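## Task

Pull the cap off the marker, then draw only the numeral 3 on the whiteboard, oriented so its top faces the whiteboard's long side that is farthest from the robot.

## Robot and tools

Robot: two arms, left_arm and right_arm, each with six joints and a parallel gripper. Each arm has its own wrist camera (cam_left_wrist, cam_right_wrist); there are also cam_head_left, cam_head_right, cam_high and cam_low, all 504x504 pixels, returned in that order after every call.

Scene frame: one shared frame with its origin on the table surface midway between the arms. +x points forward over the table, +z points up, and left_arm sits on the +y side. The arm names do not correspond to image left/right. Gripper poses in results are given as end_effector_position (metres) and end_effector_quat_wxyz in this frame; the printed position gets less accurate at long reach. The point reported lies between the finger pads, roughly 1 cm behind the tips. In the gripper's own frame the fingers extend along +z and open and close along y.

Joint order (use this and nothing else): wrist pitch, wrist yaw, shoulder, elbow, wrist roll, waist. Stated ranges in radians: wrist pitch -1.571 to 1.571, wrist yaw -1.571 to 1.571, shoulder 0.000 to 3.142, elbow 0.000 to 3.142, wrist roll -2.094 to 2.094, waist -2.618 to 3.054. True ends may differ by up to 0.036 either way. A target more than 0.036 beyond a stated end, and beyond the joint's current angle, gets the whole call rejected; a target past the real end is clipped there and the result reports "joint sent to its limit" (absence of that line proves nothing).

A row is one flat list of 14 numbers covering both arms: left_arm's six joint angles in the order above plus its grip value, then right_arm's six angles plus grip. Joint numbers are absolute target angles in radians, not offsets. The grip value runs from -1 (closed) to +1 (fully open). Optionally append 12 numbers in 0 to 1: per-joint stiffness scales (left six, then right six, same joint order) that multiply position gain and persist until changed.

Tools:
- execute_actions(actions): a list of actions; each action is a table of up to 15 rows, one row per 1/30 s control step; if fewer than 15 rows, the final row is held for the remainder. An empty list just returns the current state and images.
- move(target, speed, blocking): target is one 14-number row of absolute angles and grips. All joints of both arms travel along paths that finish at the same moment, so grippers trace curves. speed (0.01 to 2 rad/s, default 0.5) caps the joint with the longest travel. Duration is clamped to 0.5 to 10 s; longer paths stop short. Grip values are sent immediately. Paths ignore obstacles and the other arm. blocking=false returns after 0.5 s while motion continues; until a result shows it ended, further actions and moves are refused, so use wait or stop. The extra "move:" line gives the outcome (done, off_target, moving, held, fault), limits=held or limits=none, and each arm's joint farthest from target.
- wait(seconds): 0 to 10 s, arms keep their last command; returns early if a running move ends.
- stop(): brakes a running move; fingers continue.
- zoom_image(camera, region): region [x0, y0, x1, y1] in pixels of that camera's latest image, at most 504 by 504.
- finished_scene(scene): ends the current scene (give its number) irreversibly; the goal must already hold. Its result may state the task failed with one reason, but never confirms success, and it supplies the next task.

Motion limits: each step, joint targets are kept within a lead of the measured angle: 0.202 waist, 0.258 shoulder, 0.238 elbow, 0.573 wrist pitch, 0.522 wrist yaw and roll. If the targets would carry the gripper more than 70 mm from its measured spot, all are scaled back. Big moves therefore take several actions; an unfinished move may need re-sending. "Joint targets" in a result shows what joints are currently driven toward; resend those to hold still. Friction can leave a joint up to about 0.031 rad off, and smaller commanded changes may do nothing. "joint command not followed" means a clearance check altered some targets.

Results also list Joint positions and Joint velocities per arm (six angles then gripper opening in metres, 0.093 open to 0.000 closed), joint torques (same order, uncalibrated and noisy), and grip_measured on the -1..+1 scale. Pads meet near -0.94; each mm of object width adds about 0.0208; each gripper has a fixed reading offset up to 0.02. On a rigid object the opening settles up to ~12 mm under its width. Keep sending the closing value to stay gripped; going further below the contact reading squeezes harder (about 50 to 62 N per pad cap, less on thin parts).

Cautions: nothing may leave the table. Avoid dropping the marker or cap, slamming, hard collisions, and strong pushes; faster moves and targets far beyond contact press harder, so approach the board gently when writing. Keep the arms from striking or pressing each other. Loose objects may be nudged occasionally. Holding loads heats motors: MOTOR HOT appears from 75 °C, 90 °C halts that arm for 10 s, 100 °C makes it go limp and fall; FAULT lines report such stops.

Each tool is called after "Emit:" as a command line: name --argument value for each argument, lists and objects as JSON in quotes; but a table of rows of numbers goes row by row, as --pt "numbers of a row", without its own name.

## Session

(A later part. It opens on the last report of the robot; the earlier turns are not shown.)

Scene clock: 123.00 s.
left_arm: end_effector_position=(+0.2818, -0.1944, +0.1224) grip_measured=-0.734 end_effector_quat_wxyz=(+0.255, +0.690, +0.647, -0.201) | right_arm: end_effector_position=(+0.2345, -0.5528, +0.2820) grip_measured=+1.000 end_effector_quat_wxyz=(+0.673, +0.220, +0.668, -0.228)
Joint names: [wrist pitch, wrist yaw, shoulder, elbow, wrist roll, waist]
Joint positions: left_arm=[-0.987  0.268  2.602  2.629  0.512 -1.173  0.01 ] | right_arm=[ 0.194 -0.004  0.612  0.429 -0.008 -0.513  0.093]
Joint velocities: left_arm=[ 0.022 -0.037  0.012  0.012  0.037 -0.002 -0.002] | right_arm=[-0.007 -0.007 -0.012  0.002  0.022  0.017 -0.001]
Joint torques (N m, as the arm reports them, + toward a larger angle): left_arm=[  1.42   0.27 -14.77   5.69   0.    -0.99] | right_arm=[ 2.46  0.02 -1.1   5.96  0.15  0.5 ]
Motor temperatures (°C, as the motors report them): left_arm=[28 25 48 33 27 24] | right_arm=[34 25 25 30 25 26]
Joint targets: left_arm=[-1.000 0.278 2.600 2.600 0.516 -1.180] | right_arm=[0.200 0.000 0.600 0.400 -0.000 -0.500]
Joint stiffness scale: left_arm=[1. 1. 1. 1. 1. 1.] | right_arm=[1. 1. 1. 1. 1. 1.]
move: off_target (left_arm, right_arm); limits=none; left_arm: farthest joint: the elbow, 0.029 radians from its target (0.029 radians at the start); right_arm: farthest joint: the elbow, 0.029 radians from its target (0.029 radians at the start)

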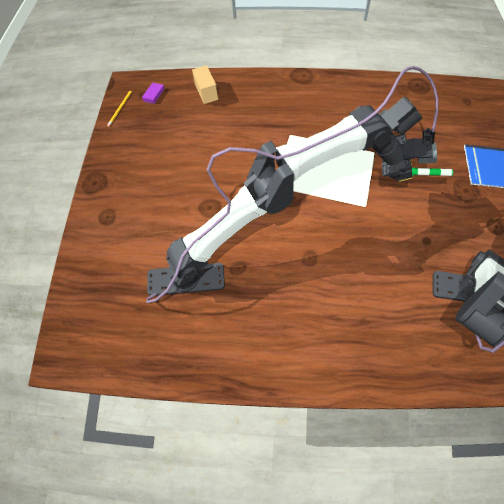

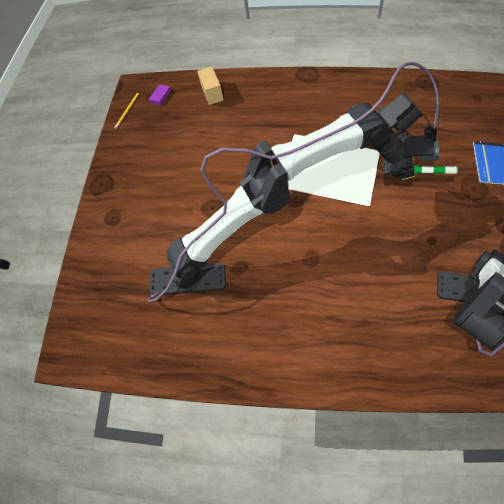

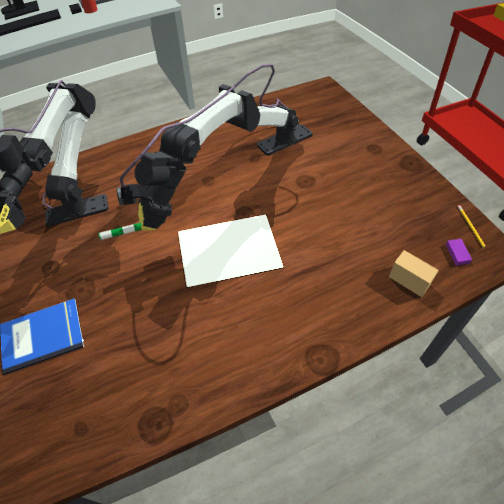

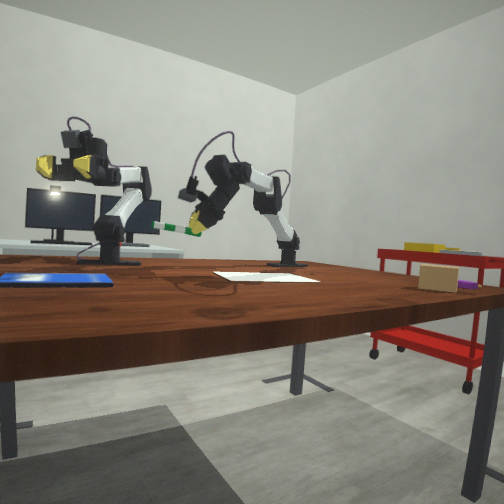

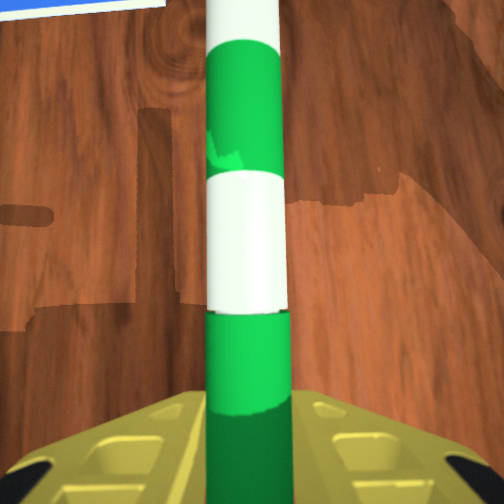

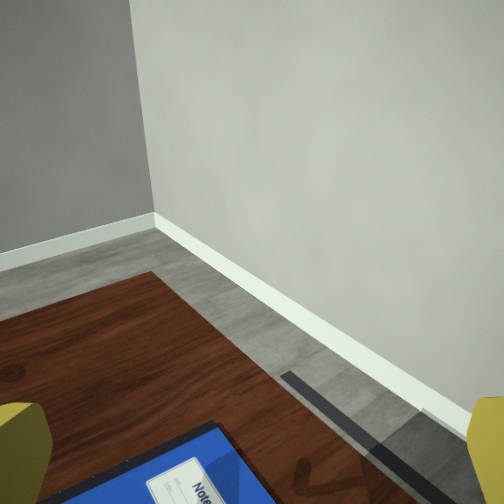

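Emit:
move --target '[-1.41,0,1.165,1.472,0,-1.72,-0.85, 0.2,0,0.6,0.4,0,0.2,0.3]' --speed 0.7

Emit:
move --target '[-1.41,0,1.165,1.472,0,-1.72,-0.85, 0.2,0,0.6,0.4,0,1.715,0.3]' --speed 0.9

Scene clock: 131.37 s.
left_arm: end_effector_position=(-0.0004, +0.1204, +0.2780) grip_measured=-0.734 end_effector_quat_wxyz=(+0.169, +0.691, +0.680, -0.178) | right_arm: end_effector_position=(+0.2943, -0.3576, +0.2820) grip_measured=+0.302 end_effector_quat_wxyz=(+0.711, -0.022, +0.703, +0.016)
Joint names: [wrist pitch, wrist yaw, shoulder, elbow, wrist roll, waist]
Joint positions: left_arm=[-1.396  0.013  1.175  1.496  0.005 -1.711  0.01 ] | right_arm=[ 0.194 -0.003  0.612  0.429 -0.008  0.186  0.06 ]
Joint velocities: left_arm=[ 0.022  0.022 -0.007 -0.012 -0.007  0.002  0.001] | right_arm=[ 0.007 -0.007 -0.032  0.002  0.007 -0.012  0.   ]
Joint torques (N m, as the arm reports them, + toward a larger angle): left_arm=[ 1.27 -0.1  -3.18  5.15 -0.09 -1.08] | right_arm=[ 2.46  0.01 -1.09  5.96  0.15  0.52]
Motor temperatures (°C, as the motors report them): left_arm=[28 25 49 32 27 24] | right_arm=[35 25 25 30 25 26]
Joint targets: left_arm=[-1.410 -0.000 1.165 1.472 -0.000 -1.720] | right_arm=[0.200 0.000 0.600 0.400 -0.000 0.200]
Joint stiffness scale: left_arm=[1. 1. 1. 1. 1. 1.] | right_arm=[1. 1. 1. 1. 1. 1.]
move: off_target (left_arm, right_arm); limits=none; left_arm: farthest joint: the elbow, 0.024 radians from its target (1.157 radians at the start); right_arm: farthest joint: the elbow, 0.029 radians from its target (0.029 radians at the start)

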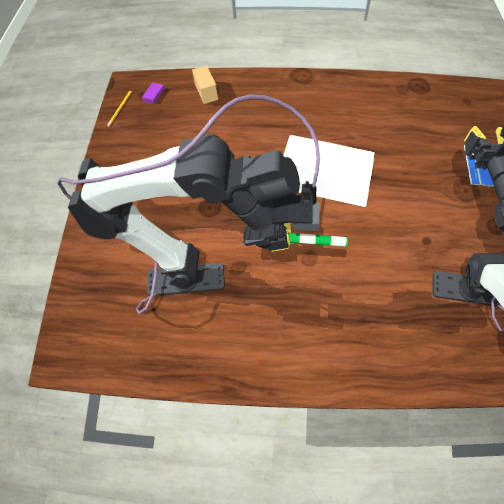

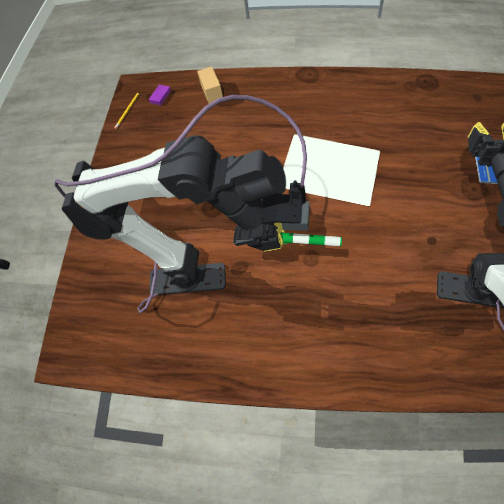

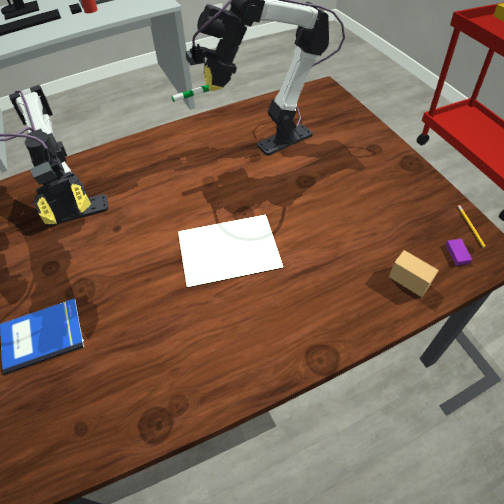

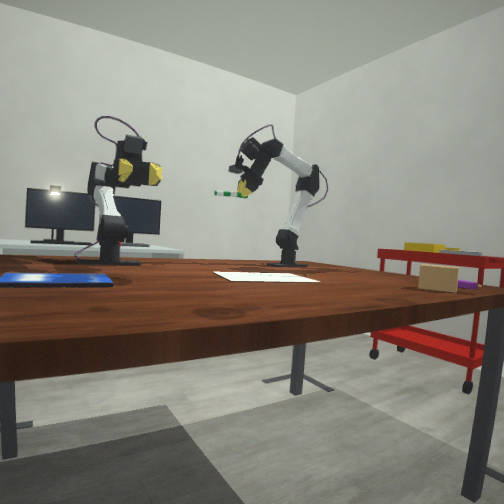

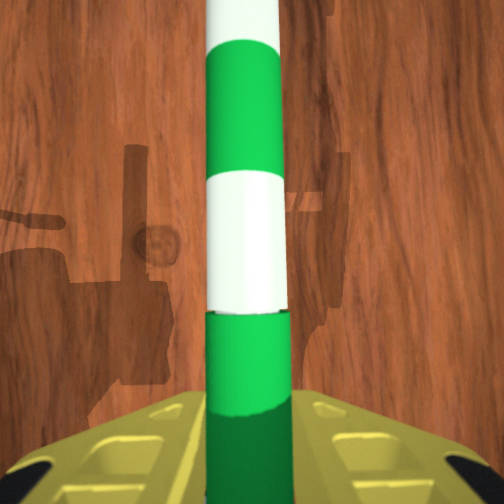

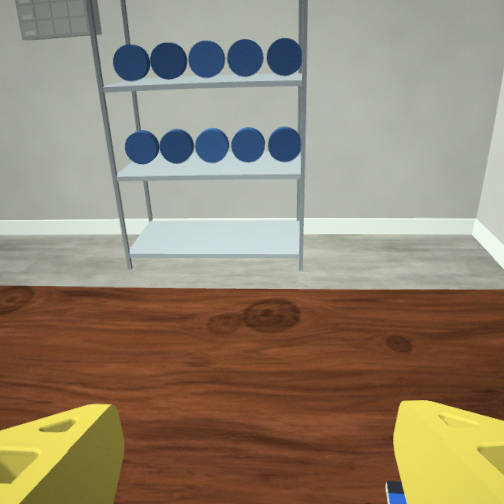

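Scene clock: 133.53 s.
left_arm: end_effector_position=(-0.0004, +0.1204, +0.2780) grip_measured=-0.734 end_effector_quat_wxyz=(+0.169, +0.691, +0.680, -0.178) | right_arm: end_effector_position=(-0.0025, -0.0750, +0.2820) grip_measured=+0.302 end_effector_quat_wxyz=(-0.505, +0.499, -0.496, -0.500)
Joint names: [wrist pitch, wrist yaw, shoulder, elbow, wrist roll, waist]
Joint positions: left_arm=[-1.396  0.012  1.175  1.496  0.005 -1.711  0.01 ] | right_arm=[ 0.194 -0.001  0.612  0.429 -0.008  1.702  0.06 ]
Joint velocities: left_arm=[-0.022 -0.007 -0.007 -0.007  0.022  0.007 -0.   ] | right_arm=[-0.022 -0.007  0.002  0.002 -0.066 -0.012 -0.   ]
Joint torques (N m, as the arm reports them, + toward a larger angle): left_arm=[ 1.28 -0.11 -3.2   5.13 -0.08 -1.11] | right_arm=[ 2.46 -0.01 -1.09  5.96  0.14  0.48]
Motor temperatures (°C, as the motors report them): left_arm=[28 25 48 32 27 24] | right_arm=[35 25 25 30 25 26]
Joint targets: left_arm=[-1.410 -0.000 1.165 1.472 -0.000 -1.720] | right_arm=[0.200 -0.000 0.600 0.400 -0.000 1.715]
Joint stiffness scale: left_arm=[1. 1. 1. 1. 1. 1.] | right_arm=[1. 1. 1. 1. 1. 1.]
move: off_target (left_arm, right_arm); limits=none; left_arm: farthest joint: the elbow, 0.024 radians from its target (0.024 radians at the start); right_arm: farthest joint: the elbow, 0.029 radians from its target (0.029 radians at the start)

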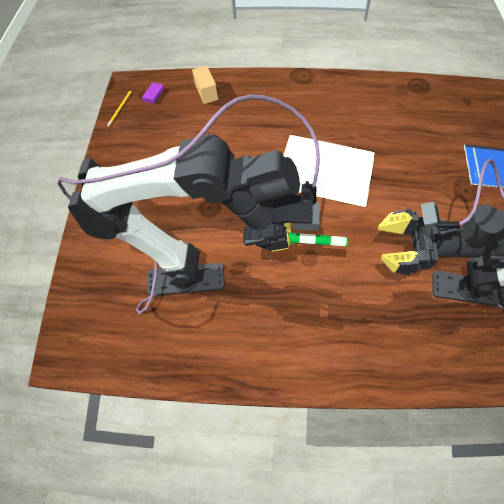

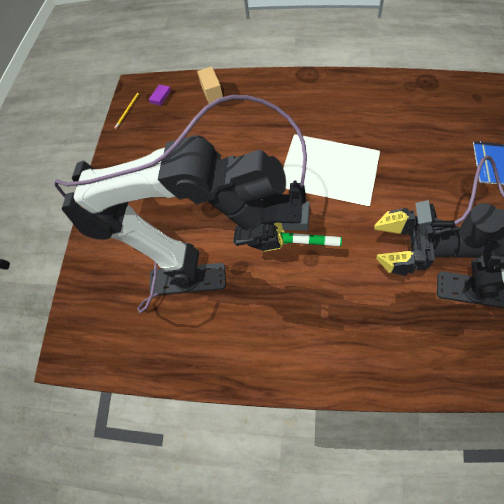

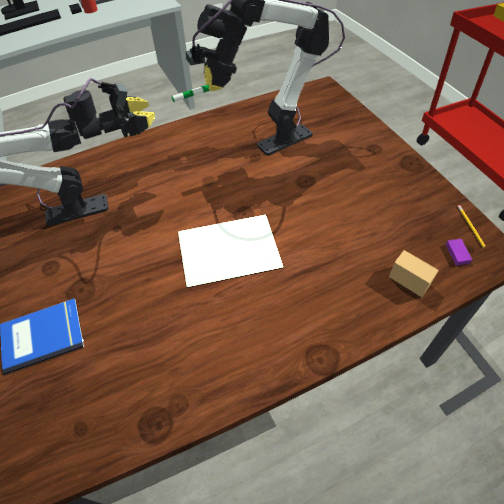

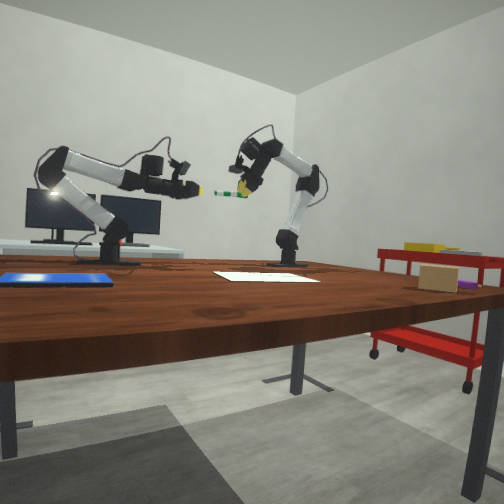

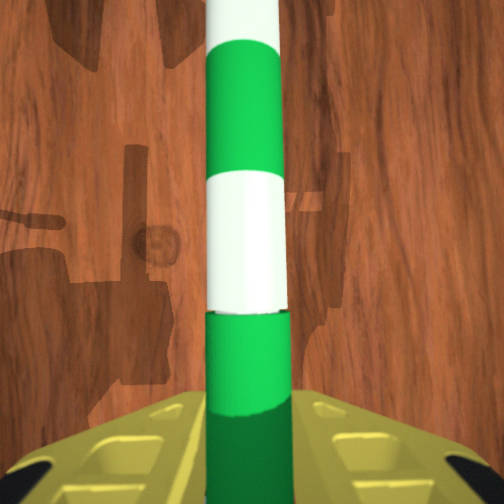

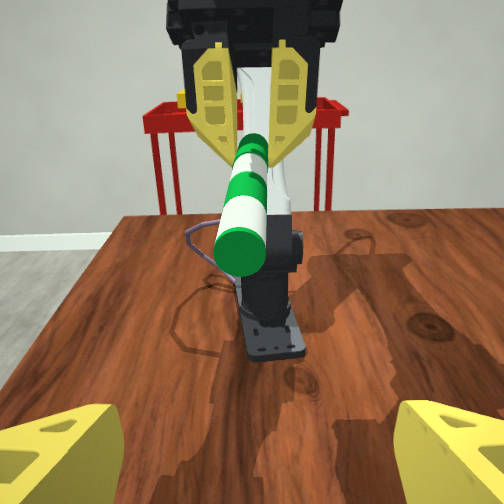

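Emit:
move --target '[-1.41,-0.01,1.165,1.472,-0.045,-1.72,-0.85, 0.6,0,1.235,0.645,0,1.715,0.3]' --speed 0.35

Emit:
zoom_image --camera "cam_low" --region '[160,140,280,220]'

Scene clock: 144.50 s.
left_arm: end_effector_position=(+0.0013, +0.1204, +0.2780) grip_measured=-0.734 end_effector_quat_wxyz=(+0.168, +0.675, +0.696, -0.178) | right_arm: end_effector_position=(-0.0020, +0.0354, +0.2738) grip_measured=+0.302 end_effector_quat_wxyz=(-0.502, +0.501, -0.499, -0.497)
Joint names: [wrist pitch, wrist yaw, shoulder, elbow, wrist roll, waist]
Joint positions: left_arm=[-1.396  0.002  1.175  1.496 -0.04  -1.711  0.01 ] | right_arm=[ 0.593 -0.001  1.221  0.627 -0.008  1.702  0.06 ]
Joint velocities: left_arm=[-0.022  0.022 -0.002 -0.027 -0.081 -0.002 -0.001] | right_arm=[-0.007 -0.007 -0.002 -0.017 -0.051 -0.007  0.   ]
Joint torques (N m, as the arm reports them, + toward a larger angle): left_arm=[ 1.27 -0.12 -3.2   5.13 -0.07 -1.11] | right_arm=[ 2.47 -0.01 -3.24  8.92  0.15  0.47]
Motor temperatures (°C, as the motors report them): left_arm=[28 25 44 31 27 24] | right_arm=[36 25 25 31 25 26]
Joint targets: left_arm=[-1.410 -0.010 1.165 1.472 -0.045 -1.720] | right_arm=[0.600 0.000 1.235 0.645 0.000 1.715]
Joint stiffness scale: left_arm=[1. 1. 1. 1. 1. 1.] | right_arm=[1. 1. 1. 1. 1. 1.]
move: off_target (left_arm); limits=none; left_arm: farthest joint: the elbow, 0.024 radians from its target (0.024 radians at the start); right_arm: farthest joint: the elbow, 0.018 radians from its target (0.216 radians at the start)

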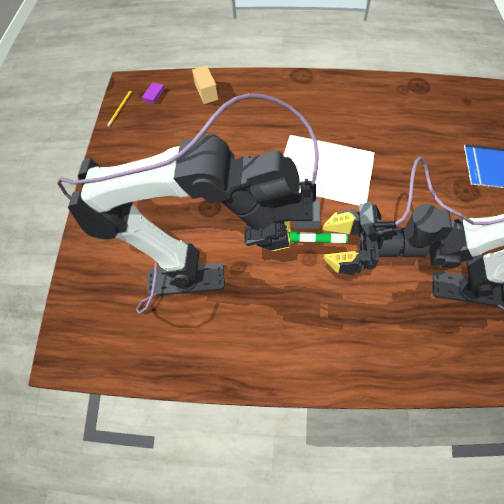

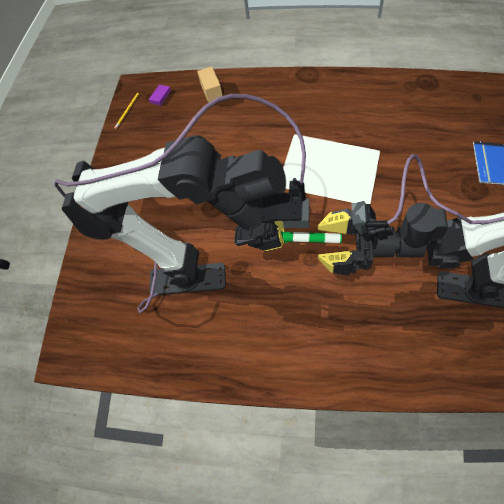

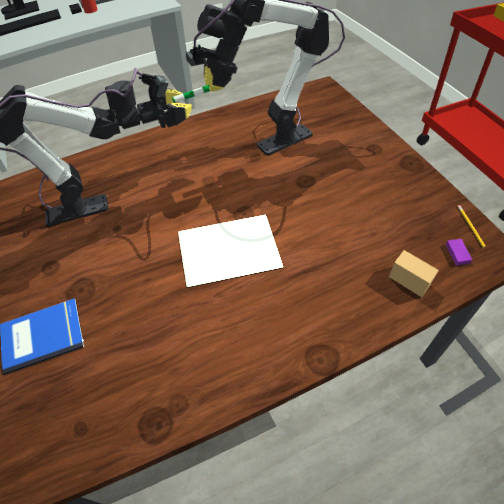

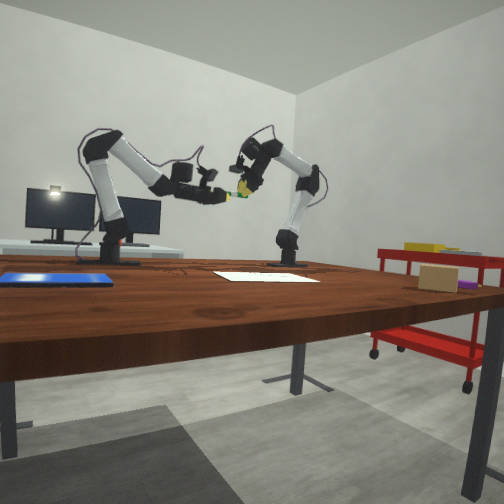

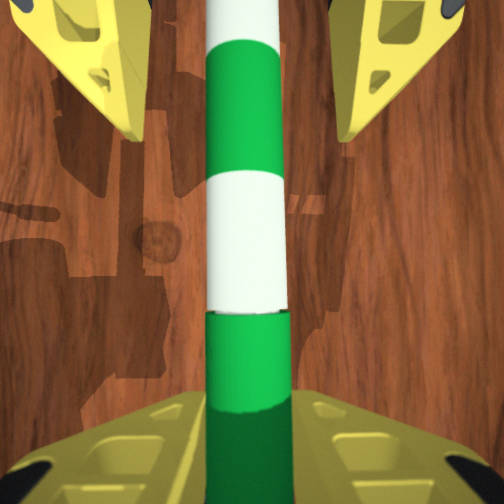

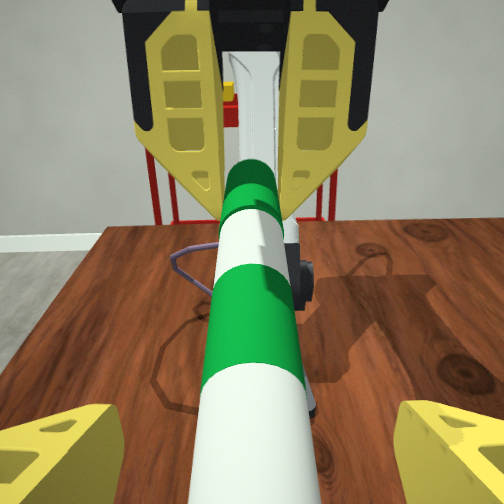

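Region (160, 140, 280, 220) of cam_low's 504x504 image, scaled by 4.200, with more detail than that image has.

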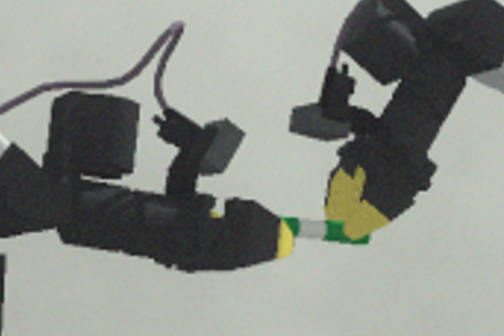

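Emit:
move --target '[-1.41,-0.01,1.165,1.472,-0.045,-1.72,-0.85, 0.6,0,1.235,0.69,0,1.715,0.3]' --speed 0.1

Emit:
zoom_image --camera "cam_low" --region '[160,140,280,220]'

Scene clock: 151.20 s.
left_arm: end_effector_position=(+0.0013, +0.1204, +0.2780) grip_measured=-0.734 end_effector_quat_wxyz=(+0.168, +0.674, +0.696, -0.178) | right_arm: end_effector_position=(-0.0020, +0.0390, +0.2974) grip_measured=+0.302 end_effector_quat_wxyz=(-0.515, +0.489, -0.486, -0.509)
Joint names: [wrist pitch, wrist yaw, shoulder, elbow, wrist roll, waist]
Joint positions: left_arm=[-1.396  0.002  1.175  1.496 -0.04  -1.711  0.01 ] | right_arm=[ 0.596 -0.001  1.221  0.675 -0.008  1.702  0.06 ]
Joint velocities: left_arm=[-0.022  0.022 -0.002 -0.002 -0.066  0.012  0.   ] | right_arm=[-0.007 -0.022  0.002 -0.017  0.007 -0.007 -0.001]
Joint torques (N m, as the arm reports them, + toward a larger angle): left_arm=[ 1.28 -0.12 -3.21  5.13 -0.08 -1.11] | right_arm=[ 2.43 -0.01 -3.29  8.79  0.15  0.47]
Motor temperatures (°C, as the motors report them): left_arm=[28 25 42 31 27 24] | right_arm=[36 25 25 32 25 26]
Joint targets: left_arm=[-1.410 -0.010 1.165 1.472 -0.045 -1.720] | right_arm=[0.600 0.000 1.235 0.690 -0.000 1.715]
Joint stiffness scale: left_arm=[1. 1. 1. 1. 1. 1.] | right_arm=[1. 1. 1. 1. 1. 1.]
move: off_target (left_arm); limits=none; left_arm: farthest joint: the elbow, 0.024 radians from its target (0.024 radians at the start); right_arm: farthest joint: the elbow, 0.015 radians from its target (0.063 radians at the start)

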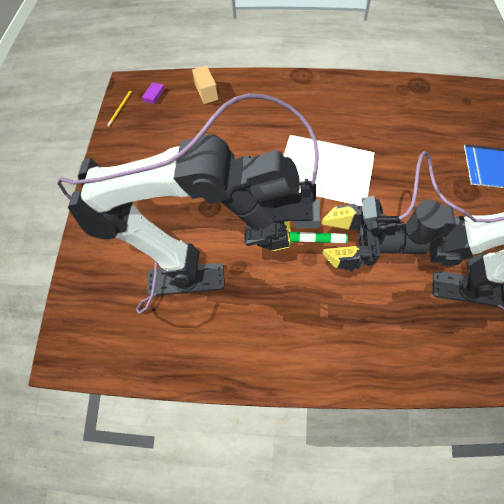

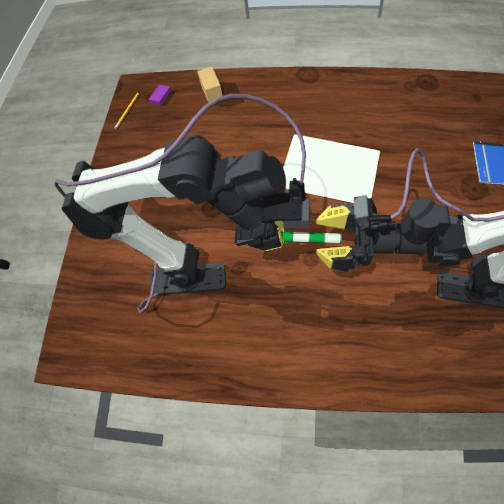

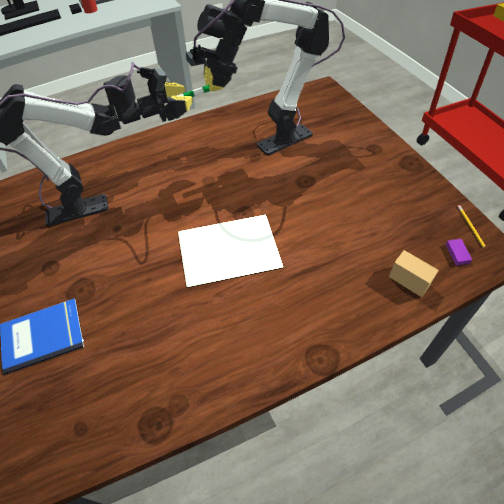

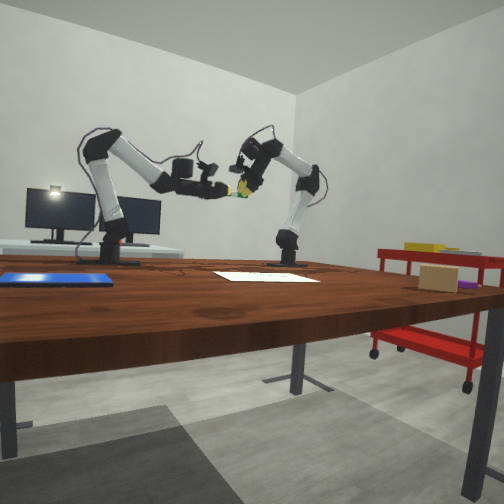

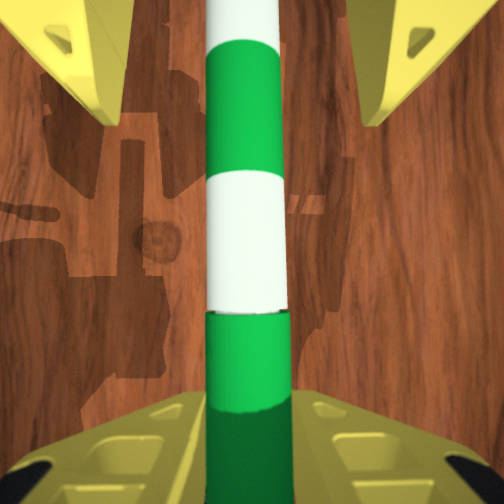

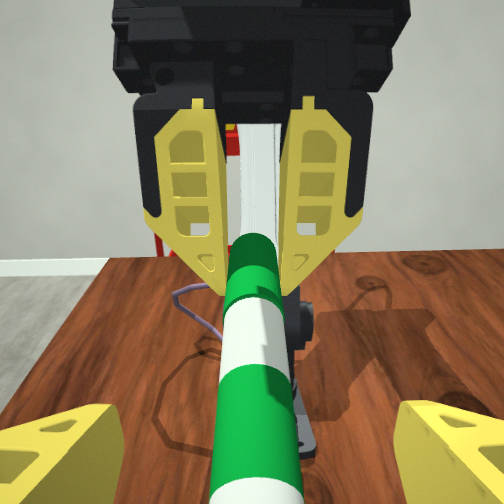

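Region (160, 140, 280, 220) of cam_low's 504x504 image, scaled by 4.200, with more detail than that image has.

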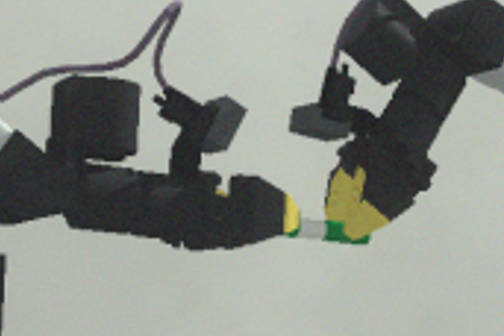

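Emit:
move --target '[-1.41,-0.01,1.165,1.472,-0.045,-1.72,-0.85, 0.6,0,1.235,0.69,0,1.715,-0.5]'

Emit:
zoom_image --camera "cam_low" --region '[190,160,265,210]'

Scene clock: 156.47 s.
left_arm: end_effector_position=(+0.0013, +0.1204, +0.2780) grip_measured=-0.734 end_effector_quat_wxyz=(+0.168, +0.674, +0.696, -0.178) | right_arm: end_effector_position=(-0.0020, +0.0390, +0.2974) grip_measured=-0.498 end_effector_quat_wxyz=(-0.515, +0.489, -0.486, -0.509)
Joint names: [wrist pitch, wrist yaw, shoulder, elbow, wrist roll, waist]
Joint positions: left_arm=[-1.396  0.002  1.175  1.496 -0.04  -1.711  0.01 ] | right_arm=[ 0.596 -0.001  1.221  0.675 -0.008  1.702  0.021]
Joint velocities: left_arm=[-0.007 -0.007  0.002  0.002 -0.007  0.002 -0.   ] | right_arm=[-0.007 -0.037  0.002  0.002 -0.051  0.012  0.   ]
Joint torques (N m, as the arm reports them, + toward a larger angle): left_arm=[ 1.27 -0.12 -3.2   5.12 -0.07 -1.12] | right_arm=[ 2.42 -0.01 -3.3   8.8   0.15  0.47]
Motor temperatures (°C, as the motors report them): left_arm=[29 25 40 30 27 24] | right_arm=[37 25 25 32 25 26]
Joint targets: left_arm=[-1.410 -0.010 1.165 1.472 -0.045 -1.720] | right_arm=[0.600 -0.000 1.235 0.690 0.000 1.715]
Joint stiffness scale: left_arm=[1. 1. 1. 1. 1. 1.] | right_arm=[1. 1. 1. 1. 1. 1.]
move: off_target (left_arm); limits=none; left_arm: farthest joint: the elbow, 0.024 radians from its target (0.024 radians at the start); right_arm: farthest joint: the elbow, 0.015 radians from its target (0.015 radians at the start)

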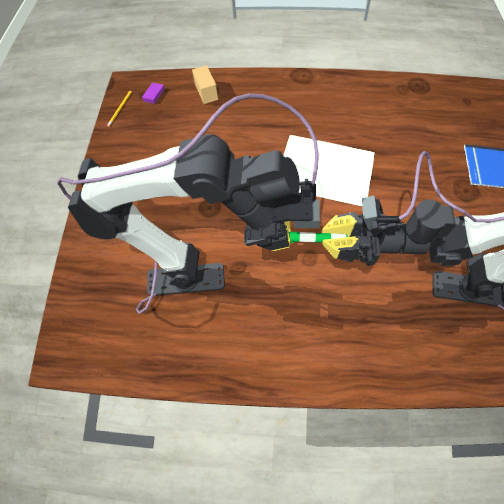

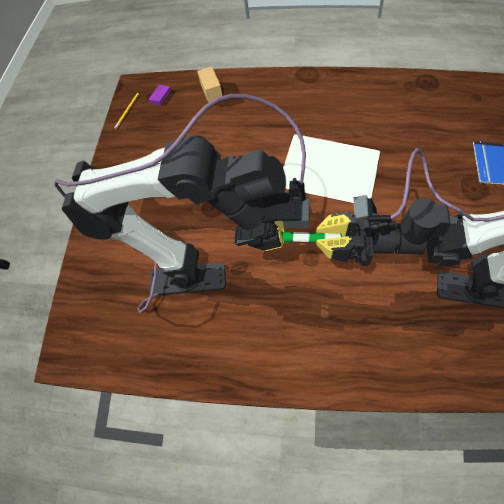

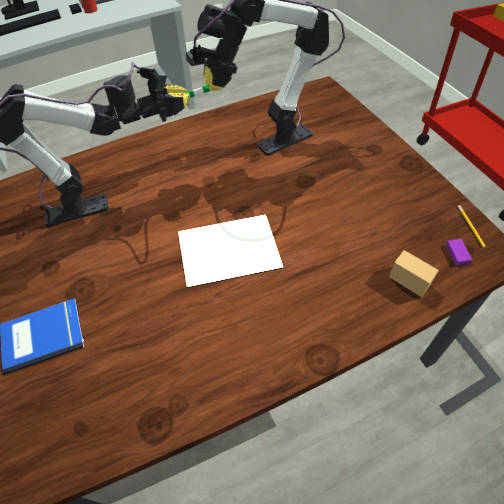

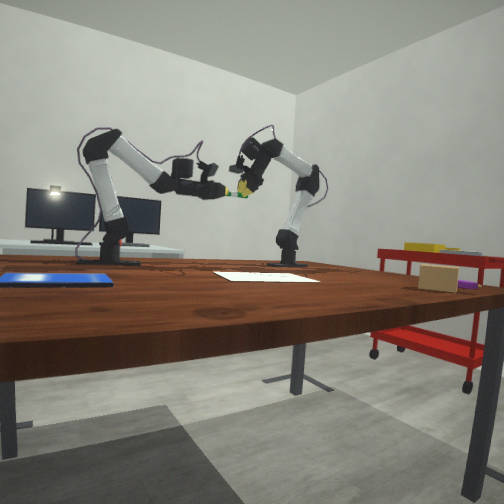

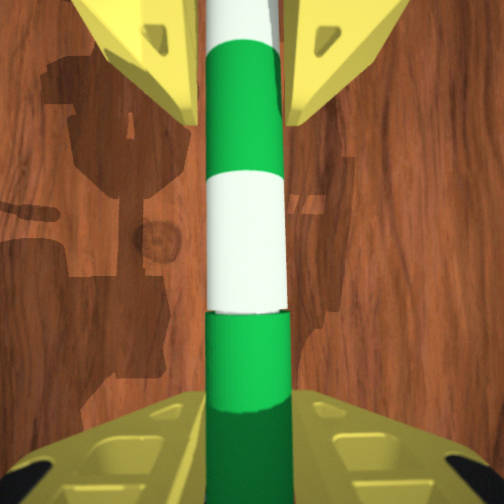

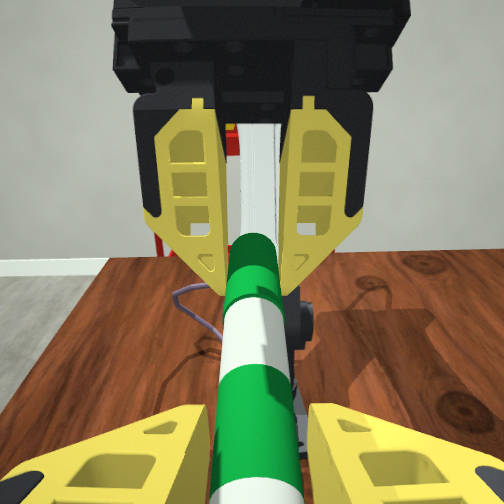

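Region (190, 160, 265, 210) of cam_low's 504x504 image, scaled by 6.720, with more detail than that image has.

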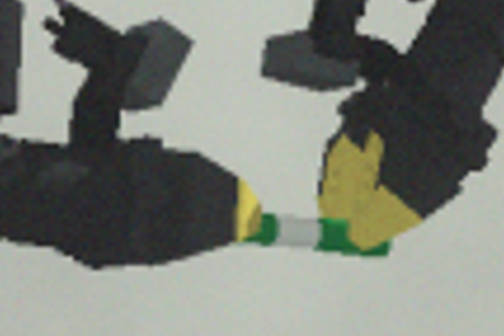

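Emit:
move --target '[-1.41,-0.01,1.165,1.472,-0.045,-1.72,-0.85, 0.6,0,1.257,0.69,0,1.715,-0.5]' --speed 0.06

Emit:
zoom_image --camera "cam_low" --region '[190,160,265,210]'

Scene clock: 165.63 s.
left_arm: end_effector_position=(+0.0013, +0.1204, +0.2780) grip_measured=-0.734 end_effector_quat_wxyz=(+0.168, +0.674, +0.696, -0.178) | right_arm: end_effector_position=(-0.0020, +0.0427, +0.2897) grip_measured=-0.498 end_effector_quat_wxyz=(-0.510, +0.493, -0.491, -0.505)
Joint names: [wrist pitch, wrist yaw, shoulder, elbow, wrist roll, waist]
Joint positions: left_arm=[-1.396  0.002  1.175  1.496 -0.04  -1.711  0.01 ] | right_arm=[ 0.598 -0.001  1.242  0.675 -0.008  1.702  0.021]
Joint velocities: left_arm=[ 0.037 -0.051 -0.007 -0.027 -0.037  0.002 -0.   ] | right_arm=[-0.022  0.022 -0.017  0.007  0.022 -0.022  0.   ]
Joint torques (N m, as the arm reports them, + toward a larger angle): left_arm=[ 1.28 -0.11 -3.2   5.13 -0.07 -1.11] | right_arm=[ 2.41 -0.01 -3.33  8.77  0.14  0.46]
Motor temperatures (°C, as the motors report them): left_arm=[29 25 39 30 27 24] | right_arm=[37 25 25 34 25 26]
Joint targets: left_arm=[-1.410 -0.010 1.165 1.472 -0.045 -1.720] | right_arm=[0.600 0.000 1.257 0.690 0.000 1.715]
Joint stiffness scale: left_arm=[1. 1. 1. 1. 1. 1.] | right_arm=[1. 1. 1. 1. 1. 1.]
move: off_target (left_arm); limits=none; left_arm: farthest joint: the elbow, 0.024 radians from its target (0.024 radians at the start); right_arm: farthest joint: the shoulder, 0.015 radians from its target (0.036 radians at the start)

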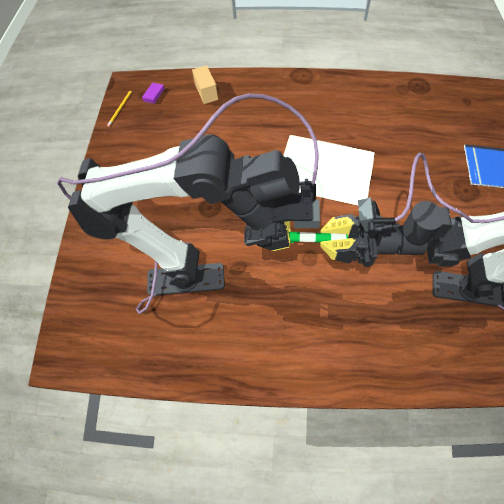

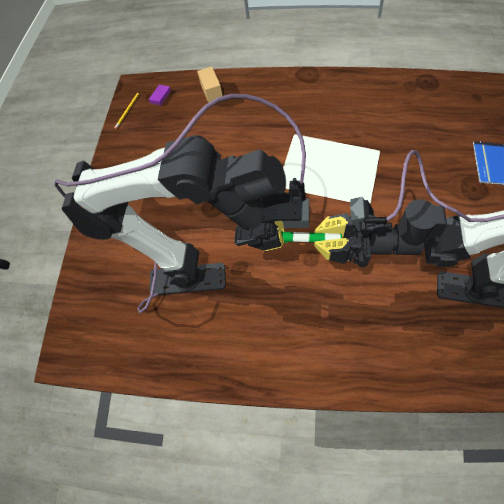

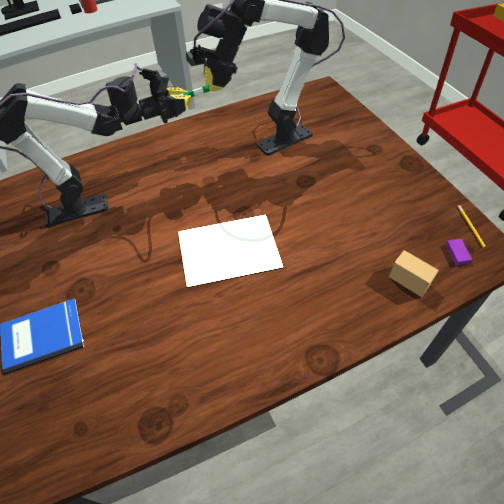

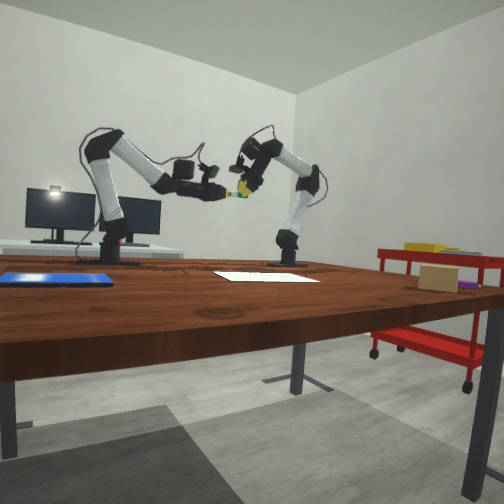

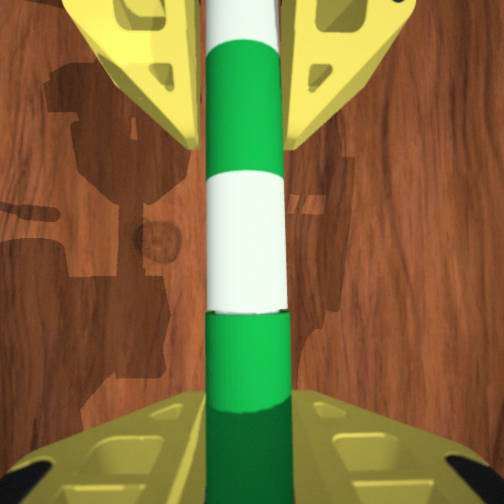

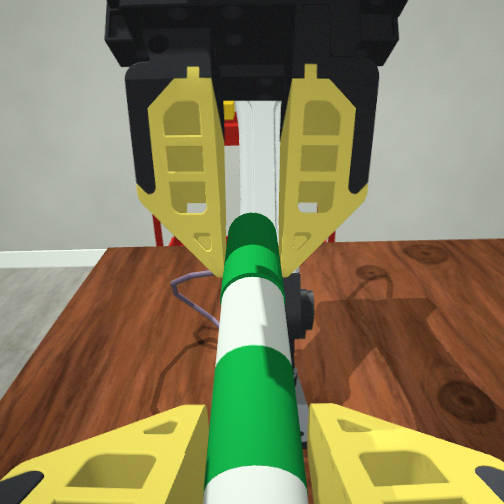

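Region (190, 160, 265, 210) of cam_low's 504x504 image, scaled by 6.720, with more detail than that image has.

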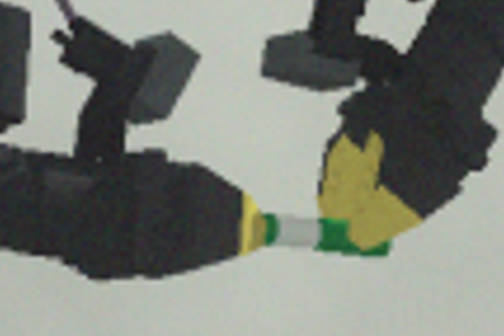

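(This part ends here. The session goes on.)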